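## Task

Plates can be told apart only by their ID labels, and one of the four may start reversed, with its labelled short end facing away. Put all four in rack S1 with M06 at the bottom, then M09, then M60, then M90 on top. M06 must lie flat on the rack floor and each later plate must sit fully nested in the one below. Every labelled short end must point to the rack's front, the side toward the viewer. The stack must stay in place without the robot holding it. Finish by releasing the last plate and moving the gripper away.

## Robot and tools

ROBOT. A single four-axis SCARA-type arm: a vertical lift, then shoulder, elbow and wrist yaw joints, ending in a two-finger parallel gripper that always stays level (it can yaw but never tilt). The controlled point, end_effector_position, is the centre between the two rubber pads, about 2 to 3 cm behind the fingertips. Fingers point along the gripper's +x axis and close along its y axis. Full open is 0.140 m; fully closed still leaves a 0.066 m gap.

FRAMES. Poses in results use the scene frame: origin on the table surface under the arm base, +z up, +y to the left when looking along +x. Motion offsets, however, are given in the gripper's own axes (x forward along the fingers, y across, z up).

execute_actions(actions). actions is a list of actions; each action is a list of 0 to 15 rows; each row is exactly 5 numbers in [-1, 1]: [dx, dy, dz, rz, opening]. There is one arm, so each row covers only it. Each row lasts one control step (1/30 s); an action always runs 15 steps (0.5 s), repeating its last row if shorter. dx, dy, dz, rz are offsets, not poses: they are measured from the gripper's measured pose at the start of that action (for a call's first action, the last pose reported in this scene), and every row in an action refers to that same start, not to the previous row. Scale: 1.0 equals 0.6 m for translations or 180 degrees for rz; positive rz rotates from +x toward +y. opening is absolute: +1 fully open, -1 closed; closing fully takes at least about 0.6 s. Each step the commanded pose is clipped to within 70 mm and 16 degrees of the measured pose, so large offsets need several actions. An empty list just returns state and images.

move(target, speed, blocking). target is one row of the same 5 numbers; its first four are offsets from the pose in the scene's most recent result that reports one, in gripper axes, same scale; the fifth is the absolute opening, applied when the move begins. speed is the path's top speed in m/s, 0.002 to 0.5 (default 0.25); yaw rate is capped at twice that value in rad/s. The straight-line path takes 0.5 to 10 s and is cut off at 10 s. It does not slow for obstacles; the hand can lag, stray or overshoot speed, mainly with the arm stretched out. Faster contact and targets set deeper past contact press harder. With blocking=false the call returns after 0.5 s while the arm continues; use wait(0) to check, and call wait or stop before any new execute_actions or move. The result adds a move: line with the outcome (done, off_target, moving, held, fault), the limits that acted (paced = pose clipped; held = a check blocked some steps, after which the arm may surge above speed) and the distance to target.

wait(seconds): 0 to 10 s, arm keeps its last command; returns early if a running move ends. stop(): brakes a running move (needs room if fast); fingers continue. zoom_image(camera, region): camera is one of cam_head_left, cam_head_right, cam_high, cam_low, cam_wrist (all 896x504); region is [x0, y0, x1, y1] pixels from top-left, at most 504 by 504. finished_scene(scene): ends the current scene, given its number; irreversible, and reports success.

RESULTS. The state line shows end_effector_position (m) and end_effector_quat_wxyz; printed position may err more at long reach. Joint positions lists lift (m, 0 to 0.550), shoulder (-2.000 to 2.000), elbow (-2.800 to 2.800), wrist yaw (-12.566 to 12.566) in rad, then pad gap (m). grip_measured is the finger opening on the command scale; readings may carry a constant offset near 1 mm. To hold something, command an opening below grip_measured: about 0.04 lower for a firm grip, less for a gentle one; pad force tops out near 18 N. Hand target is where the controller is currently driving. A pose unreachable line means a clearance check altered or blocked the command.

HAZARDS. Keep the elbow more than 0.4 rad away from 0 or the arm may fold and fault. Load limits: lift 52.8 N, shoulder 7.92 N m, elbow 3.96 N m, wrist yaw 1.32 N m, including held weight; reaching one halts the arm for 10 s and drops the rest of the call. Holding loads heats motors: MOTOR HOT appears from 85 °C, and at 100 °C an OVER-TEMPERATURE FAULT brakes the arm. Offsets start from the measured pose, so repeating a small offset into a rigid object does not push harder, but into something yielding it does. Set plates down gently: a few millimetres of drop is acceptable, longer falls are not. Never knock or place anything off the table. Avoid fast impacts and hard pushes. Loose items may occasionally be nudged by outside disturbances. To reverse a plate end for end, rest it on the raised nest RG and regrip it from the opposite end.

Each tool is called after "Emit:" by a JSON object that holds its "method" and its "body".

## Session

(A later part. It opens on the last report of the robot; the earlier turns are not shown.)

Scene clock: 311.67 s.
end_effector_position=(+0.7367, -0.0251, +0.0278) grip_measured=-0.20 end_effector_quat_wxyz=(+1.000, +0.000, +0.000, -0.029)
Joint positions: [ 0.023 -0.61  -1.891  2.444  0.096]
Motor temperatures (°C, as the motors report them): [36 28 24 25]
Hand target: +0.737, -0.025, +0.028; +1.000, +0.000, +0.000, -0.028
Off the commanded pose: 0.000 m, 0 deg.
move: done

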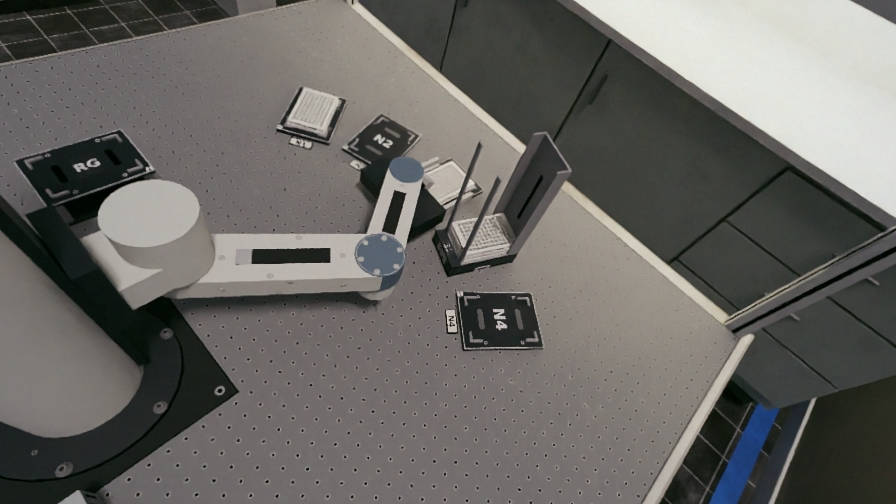

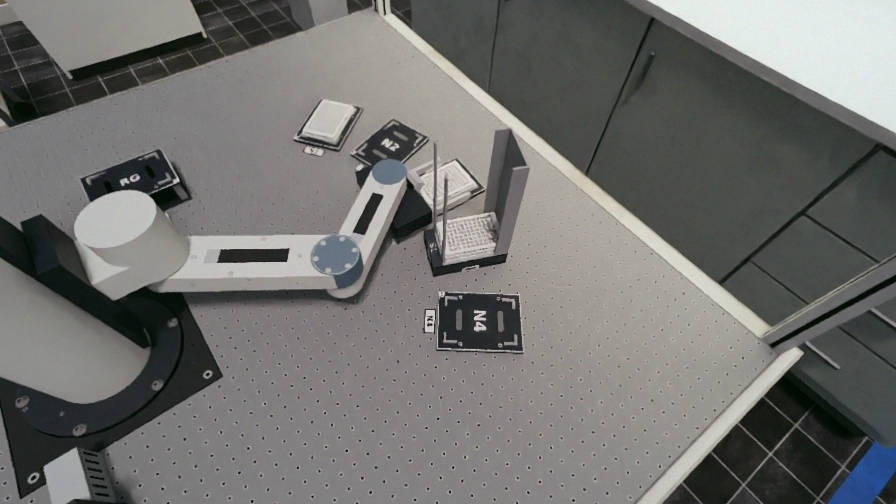

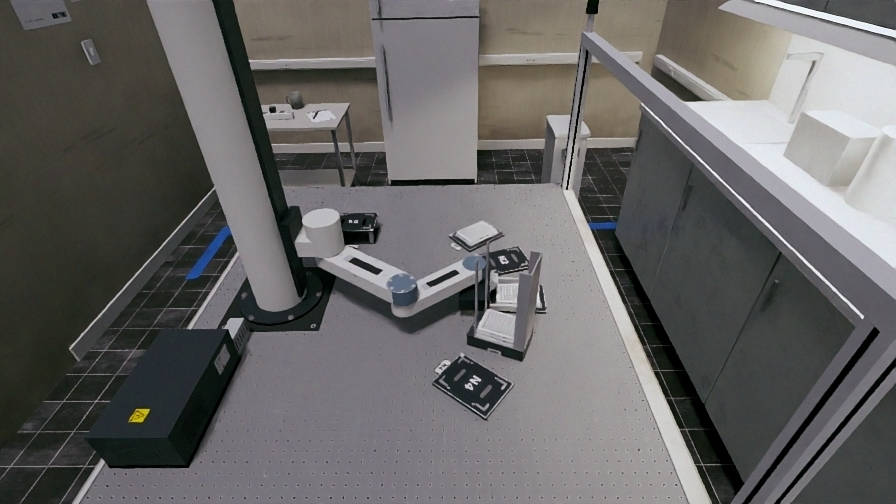

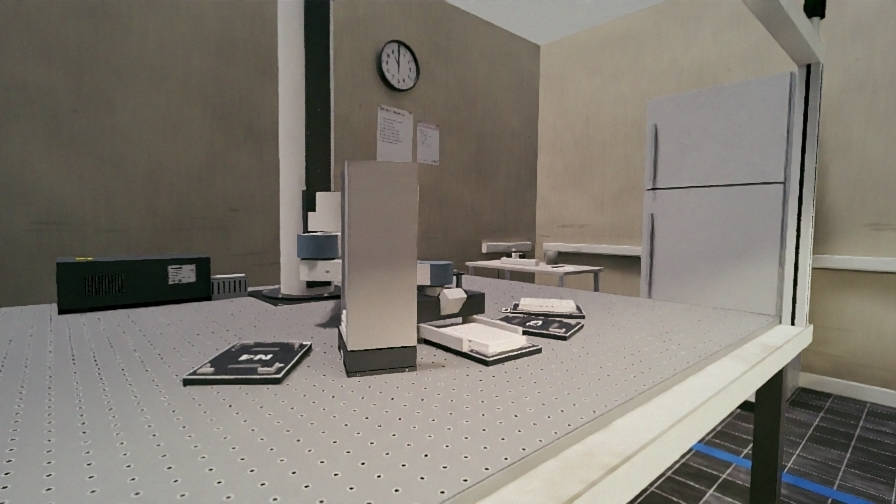

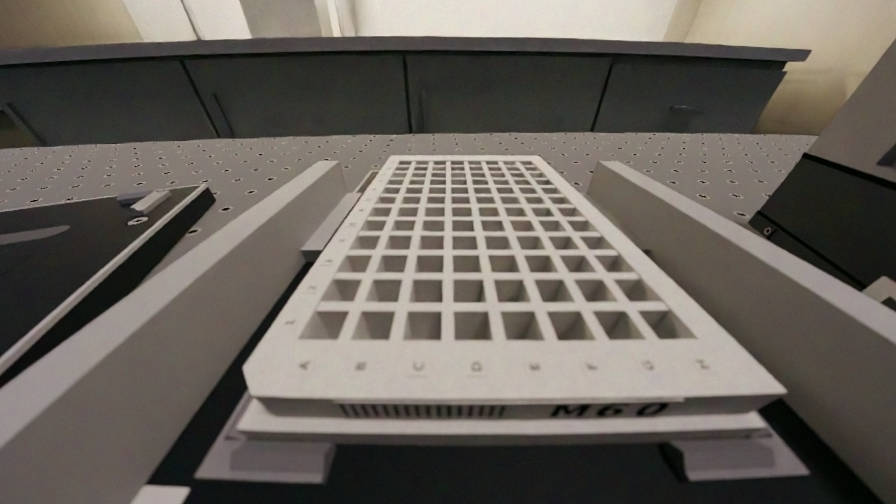

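Emit:
{"method": "execute_actions", "body": {"actions": [[[-0.0022,0,0,0,-0.25]],[[0,0,0,0,-0.34],[0,0,0,0,-0.38],[0,0,0,0,-0.41],[0,0,0,0,-0.44],[0,0,0,0,-0.46],[0,0,0,0,-0.48],[0,0,0,0,-0.5],[0,0,0,0,-0.52],[0,0,0,0,-0.54],[0,0,0,0,-0.55]],[[0,0,0.001,0,-0.55],[0,0,0.002,0,-0.55],[0,0,0.004,0,-0.55],[0,0,0.006,0,-0.55],[0,0,0.009,0,-0.55],[0,0,0.012,0,-0.55],[0,0,0.015,0,-0.55],[0,0,0.018,0,-0.55],[0,0,0.021,0,-0.55],[0,0,0.024,0,-0.55],[0,0,0.027,0,-0.55],[0,0,0.03,0,-0.55]]]}}

Emit:
{"method": "move", "body": {"target": [0,0.01,0.452,-0.109,-0.55], "speed": 0.35}}

Scene clock: 322.17 s.
end_effector_position=(+0.7354, -0.0249, +0.0459) grip_measured=-0.50 end_effector_quat_wxyz=(+1.000, +0.000, +0.000, -0.028)
Joint positions: [ 0.041 -0.614 -1.883  2.44   0.085]
Motor temperatures (°C, as the motors report them): [36 28 24 25]
Hand target: +0.735, -0.025, +0.046; +1.000, +0.000, +0.000, -0.028
Off the commanded pose: 0.000 m, 0 deg.

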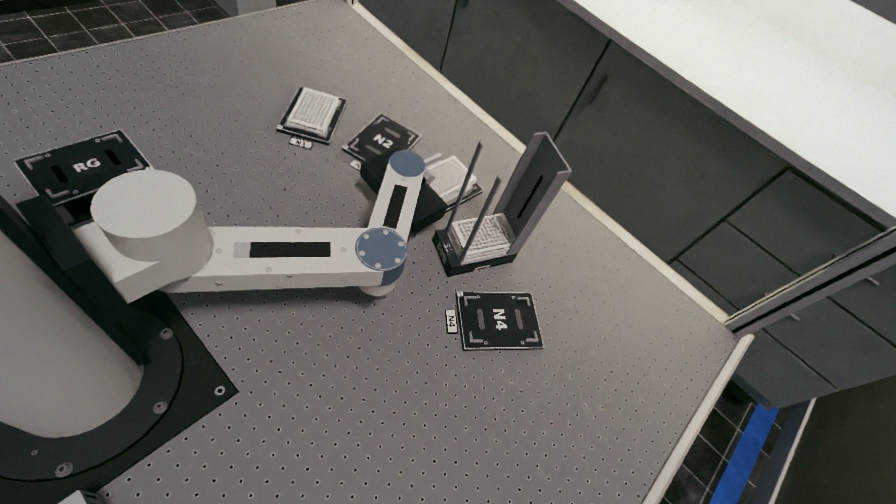

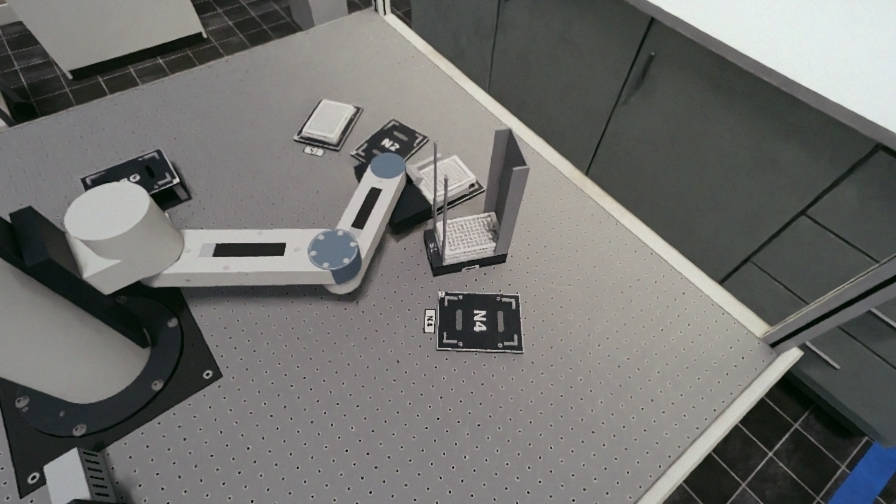

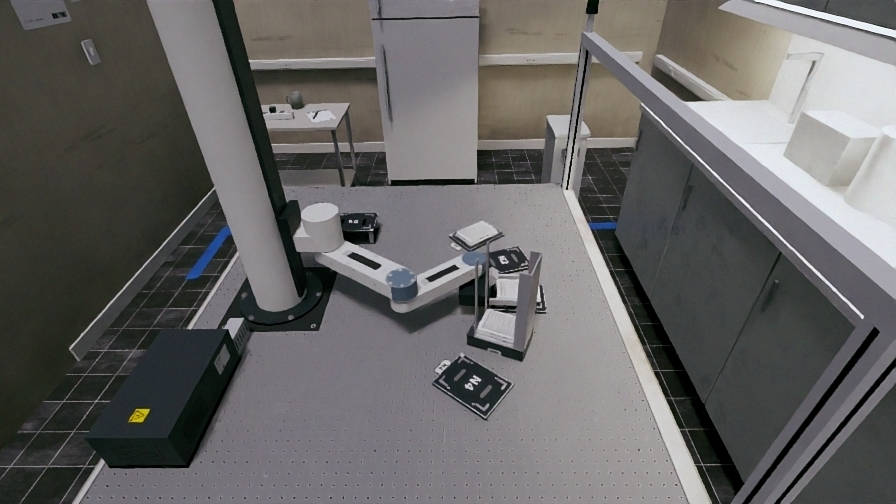

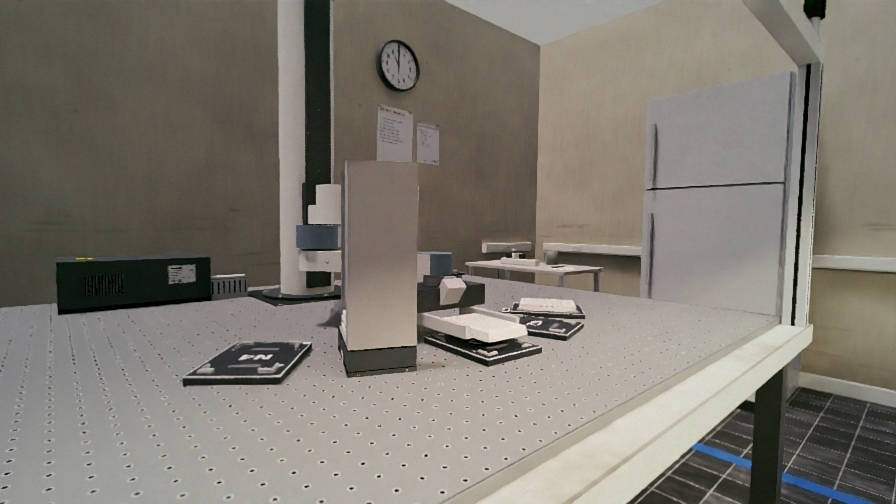

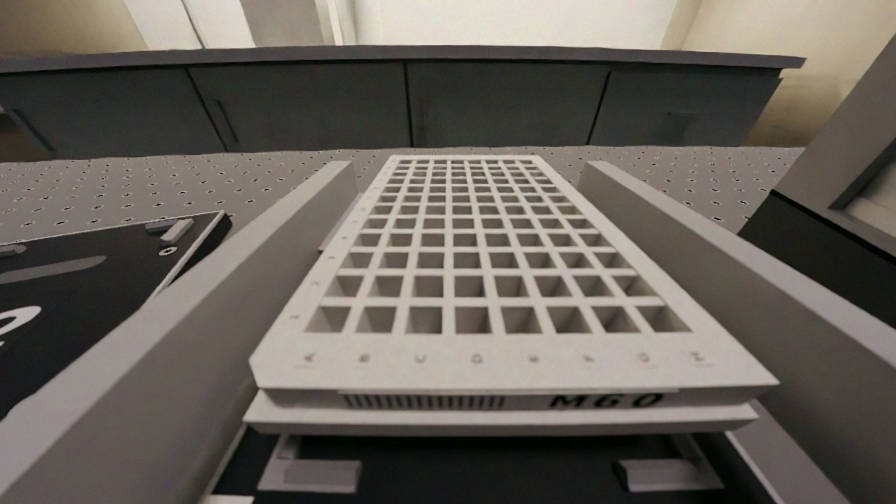

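Scene clock: 323.43 s.
end_effector_position=(+0.7359, -0.0188, +0.3172) grip_measured=-0.50 end_effector_quat_wxyz=(+0.980, +0.000, +0.000, -0.198)
Joint positions: [ 0.312 -0.454 -1.966  2.022  0.085]
Motor temperatures (°C, as the motors report them): [36 28 24 25]
Hand target: +0.736, -0.019, +0.317; +0.980, +0.000, +0.000, -0.198
Off the commanded pose: 0.000 m, 0 deg.
move: done

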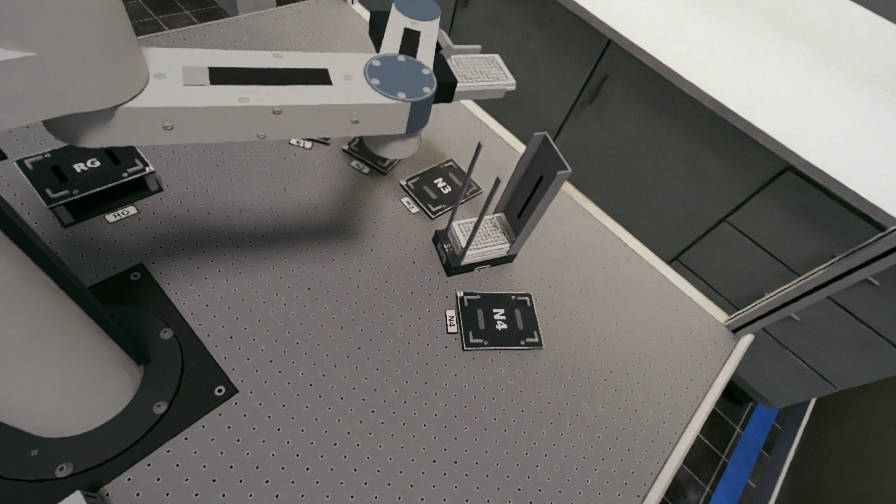

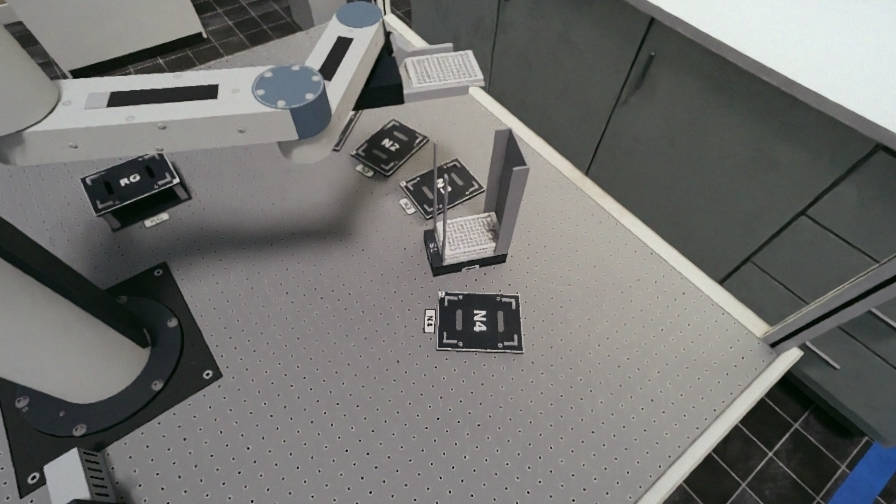

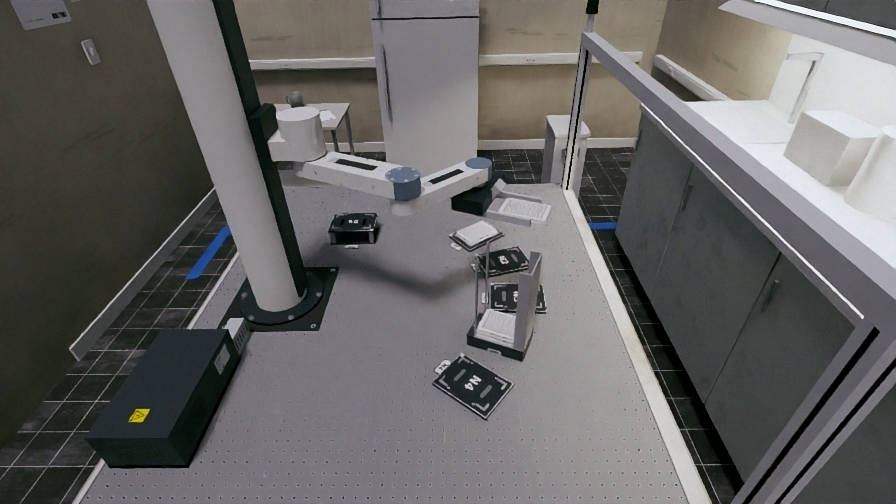

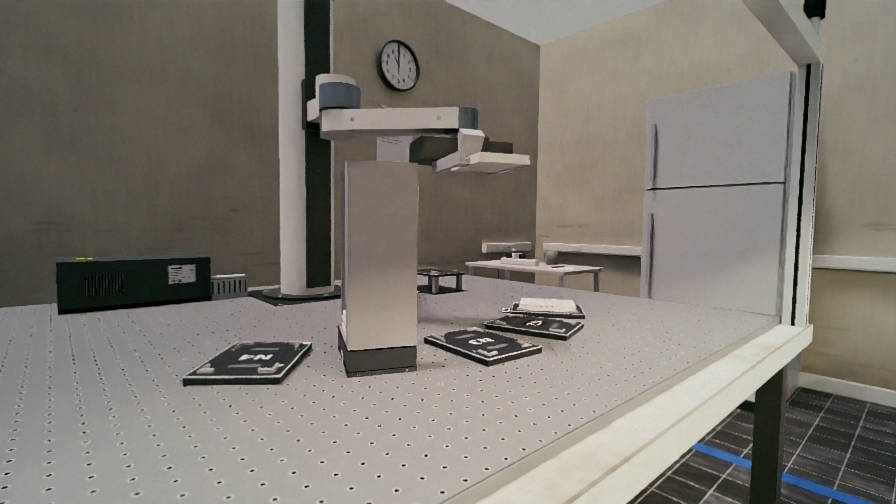

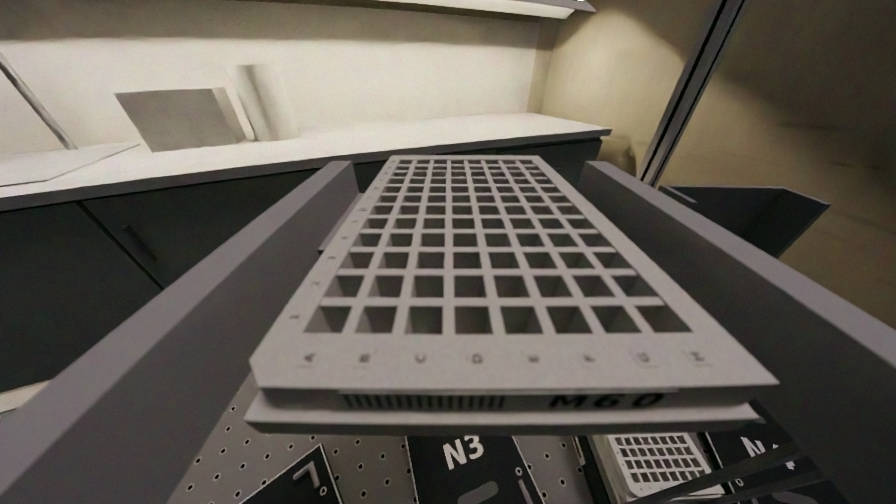

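Emit:
{"method": "move", "body": {"target": [0.0267,-0.3155,-0.008,0,-0.55], "speed": 0.3}}

Scene clock: 327.17 s.
end_effector_position=(+0.6768, -0.1996, +0.3124) grip_measured=-0.50 end_effector_quat_wxyz=(+0.980, +0.000, +0.000, -0.198)
Joint positions: [ 0.307 -1.003 -1.751  2.354  0.085]
Motor temperatures (°C, as the motors report them): [36 28 24 25]
Hand target: +0.677, -0.199, +0.312; +0.980, +0.000, +0.000, -0.198
Off the commanded pose: 0.000 m, 0 deg.
move: done

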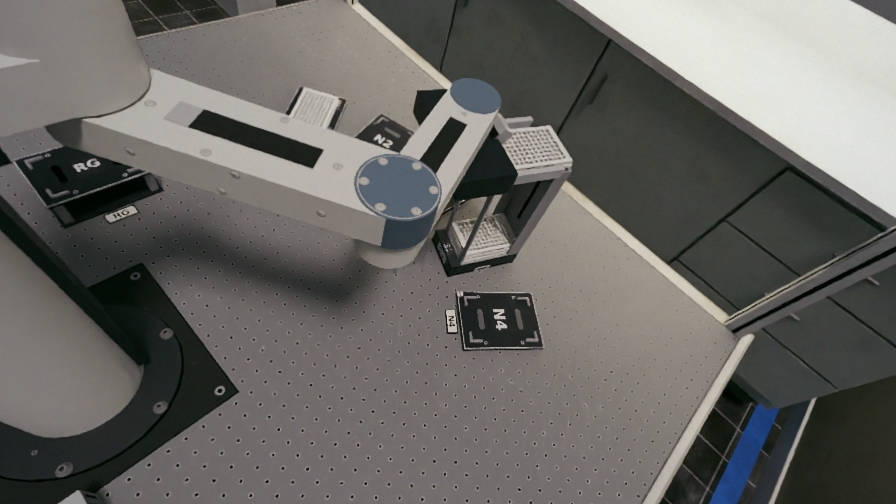

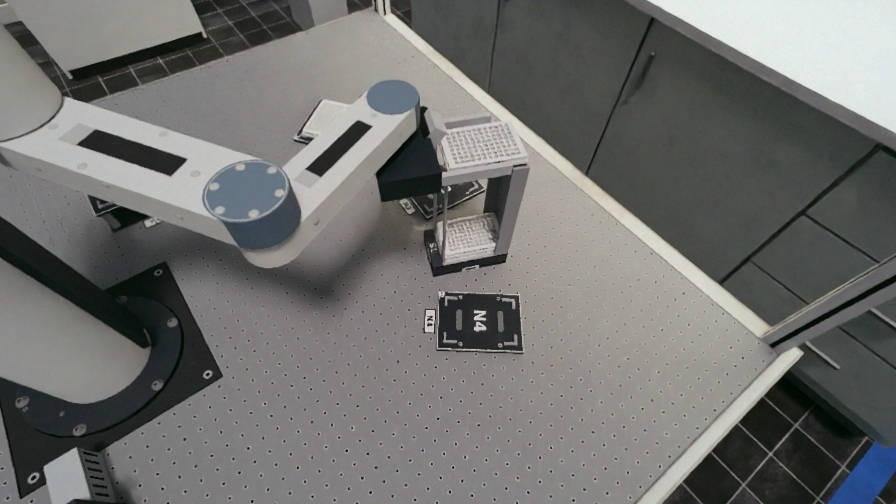

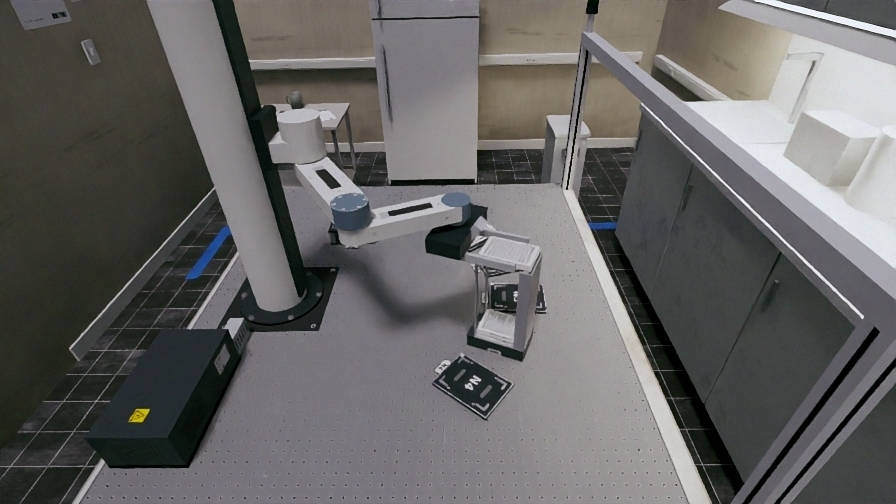

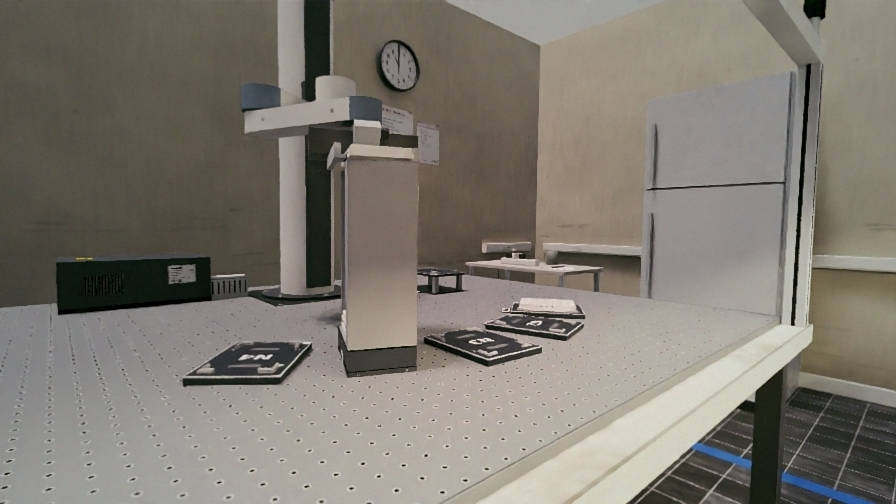

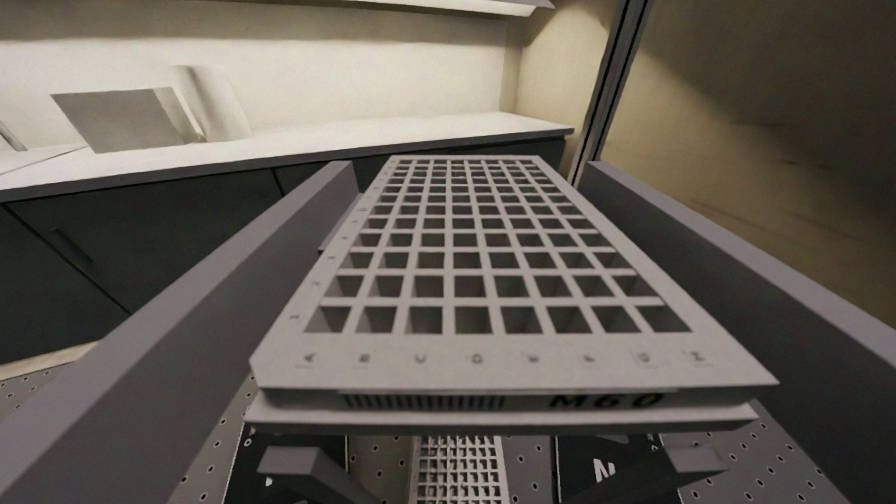

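Emit:
{"method": "move", "body": {"target": [0.0005,0.0005,-0.021,0,-0.55], "speed": 0.016}}

Scene clock: 331.37 s.
end_effector_position=(+0.6771, -0.1995, +0.2997) grip_measured=-0.50 end_effector_quat_wxyz=(+0.980, +0.000, +0.000, -0.199)
Joint positions: [ 0.295 -1.001 -1.753  2.354  0.085]
Motor temperatures (°C, as the motors report them): [36 28 24 25]
Hand target: +0.677, -0.199, +0.300; +0.980, +0.000, +0.000, -0.198
Off the commanded pose: 0.000 m, 0 deg.
move: done

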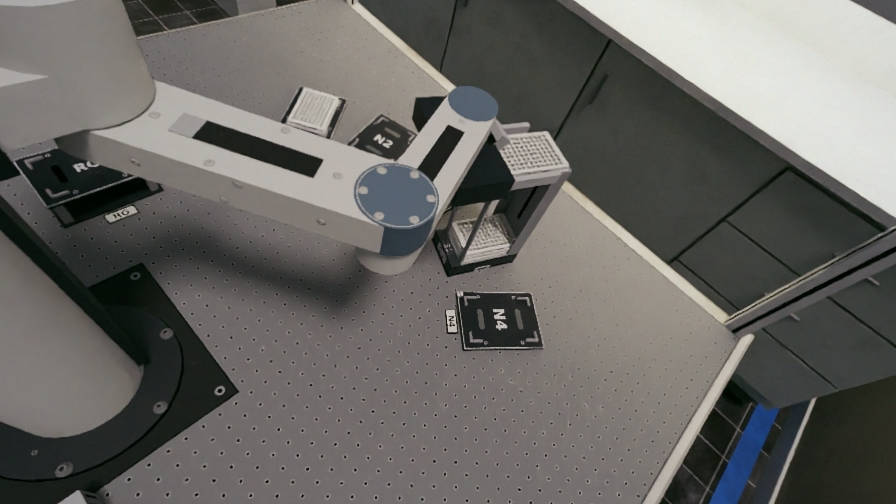

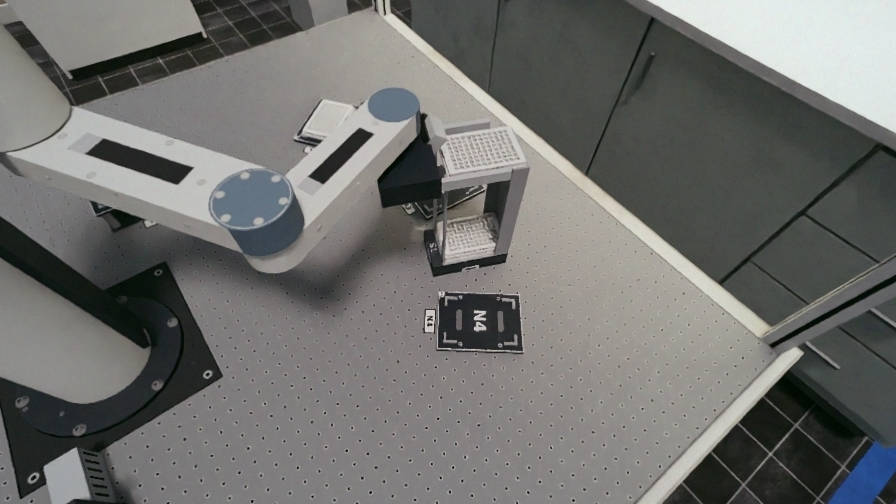

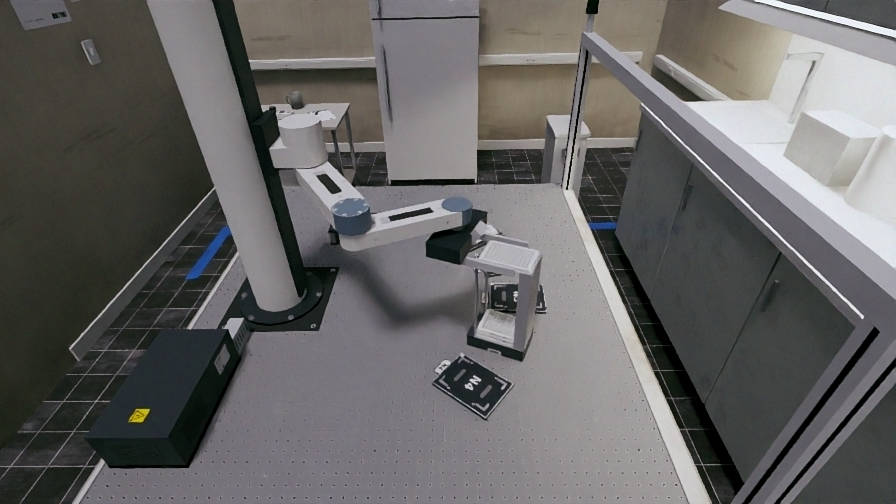

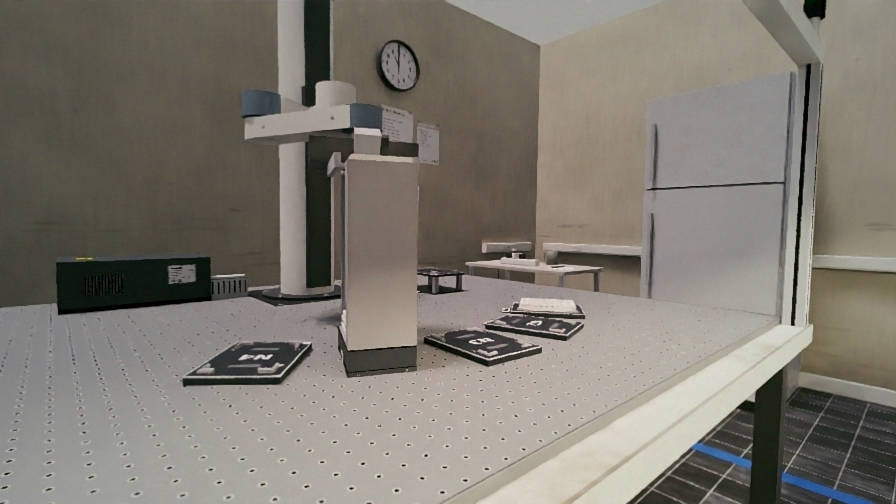

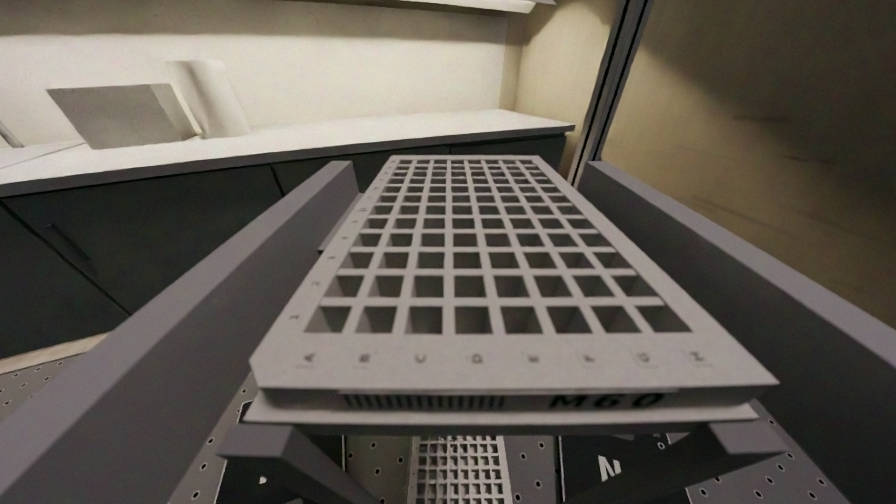

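To 0.0882: -0.2115 → -0.3525, then -0.01.

Emit:
{"method": "move", "body": {"target": [0,0,-0.3525,0,-0.55], "speed": 0.25}}

Emit:
{"method": "move", "body": {"target": [0,0,-0.01,0,-0.55], "speed": 0.012}}

Scene clock: 336.63 s.
end_effector_position=(+0.6771, -0.1995, +0.0882) grip_measured=-0.50 end_effector_quat_wxyz=(+0.980, +0.000, +0.000, -0.199)
Joint positions: [ 0.083 -1.001 -1.753  2.354  0.085]
Motor temperatures (°C, as the motors report them): [36 28 24 25]
Hand target: +0.677, -0.200, +0.088; +0.980, +0.000, +0.000, -0.199
Off the commanded pose: 0.000 m, 0 deg.
move: done

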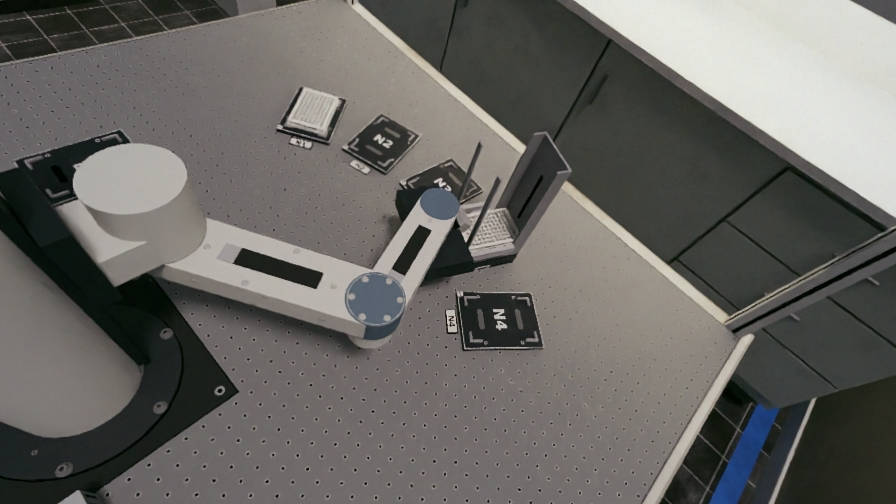

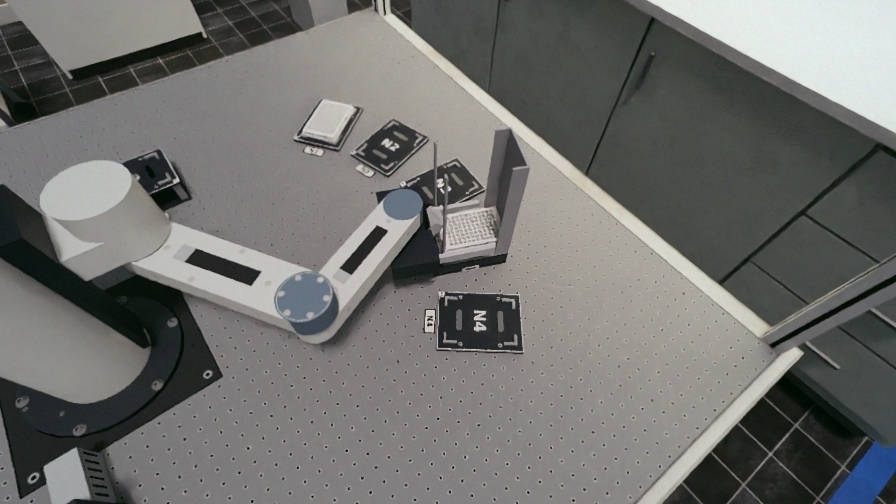

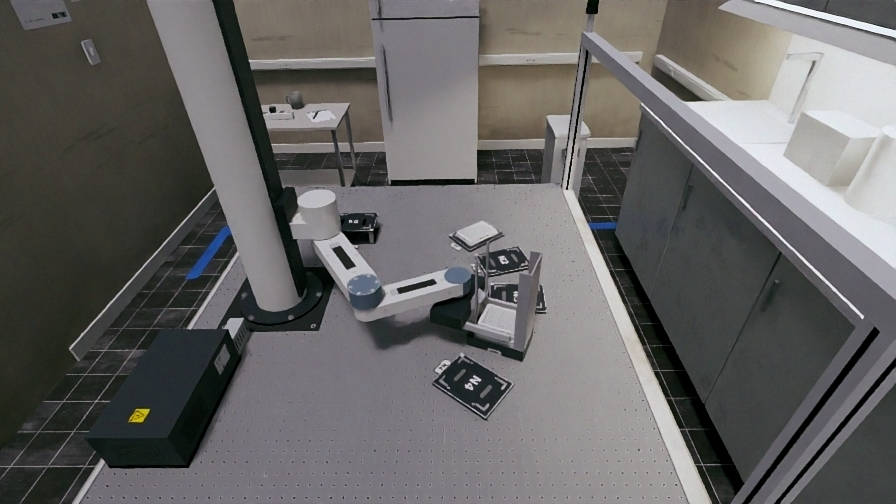

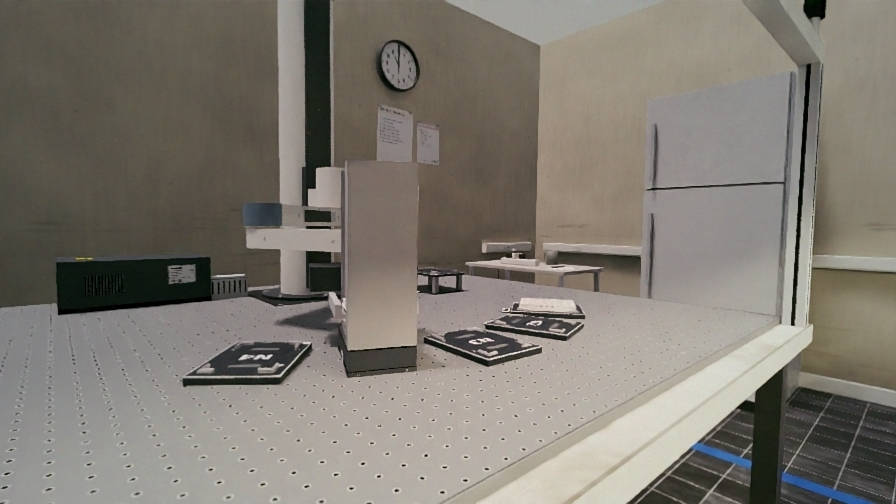

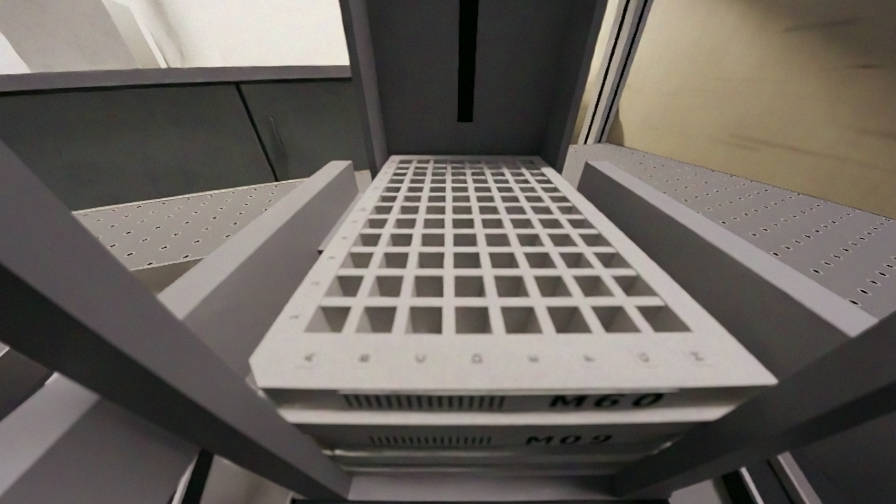

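Scene clock: 337.37 s.
end_effector_position=(+0.6771, -0.1995, +0.0822) grip_measured=-0.50 end_effector_quat_wxyz=(+0.980, +0.000, +0.000, -0.199)
Joint positions: [ 0.077 -1.001 -1.753  2.354  0.085]
Motor temperatures (°C, as the motors report them): [36 28 24 25]
Hand target: +0.677, -0.200, +0.082; +0.980, +0.000, +0.000, -0.199
Off the commanded pose: 0.000 m, 0 deg.
move: done

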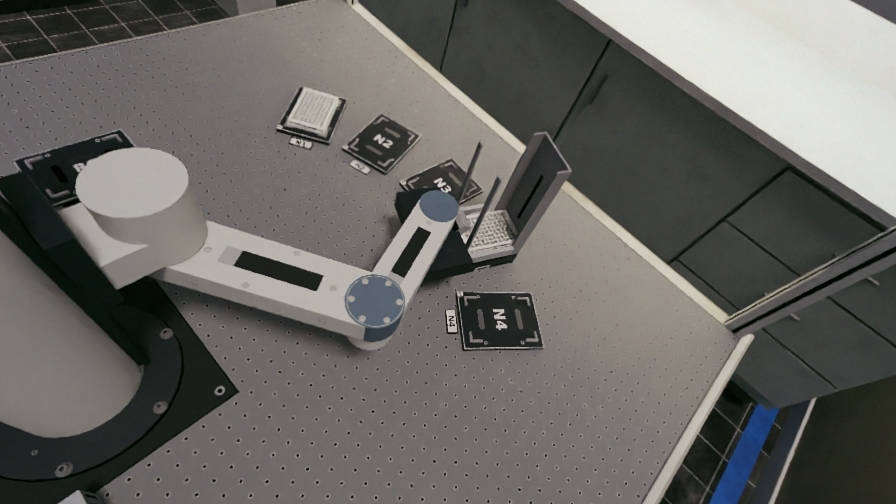

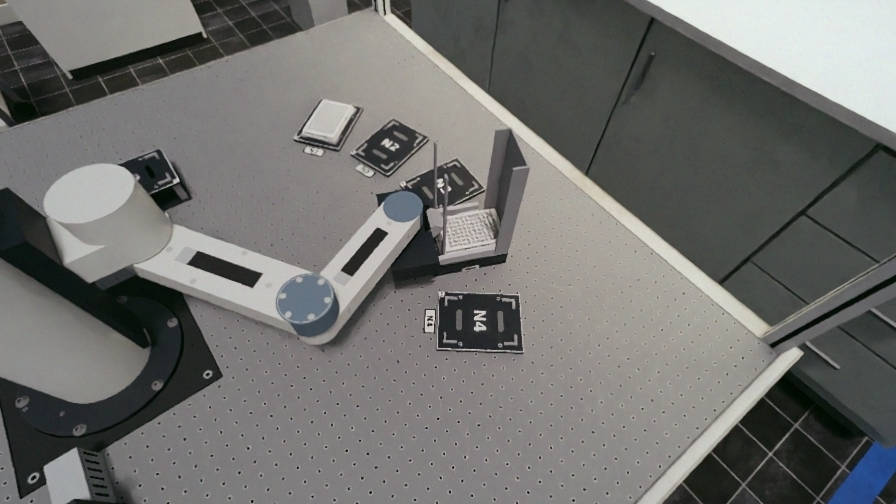

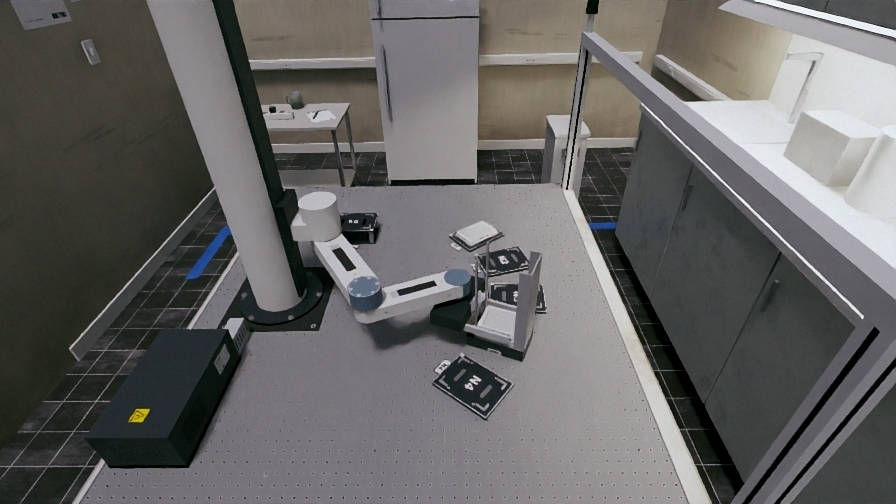

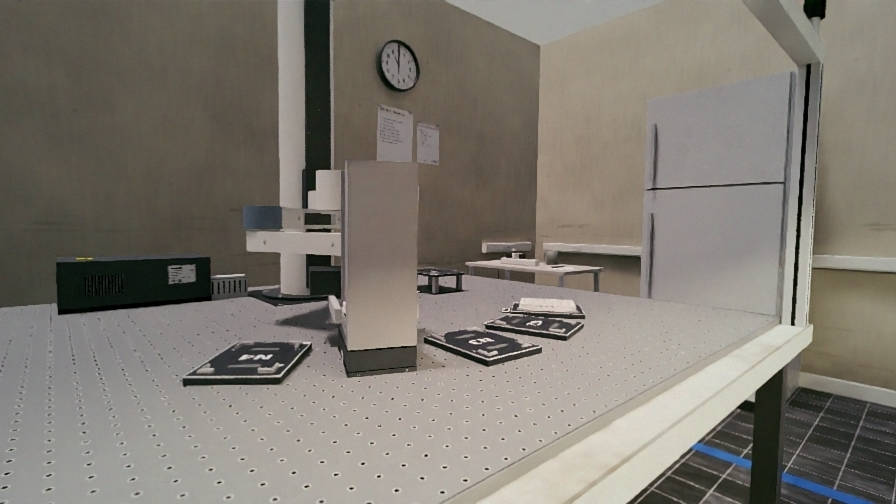

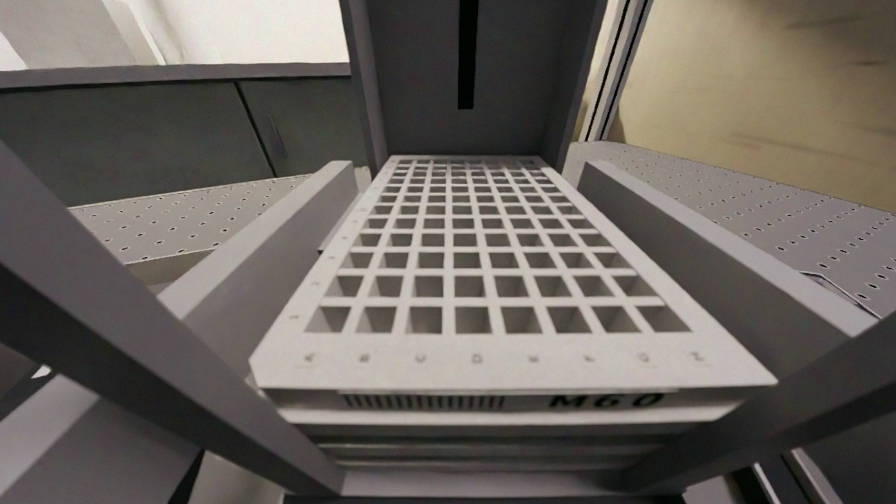

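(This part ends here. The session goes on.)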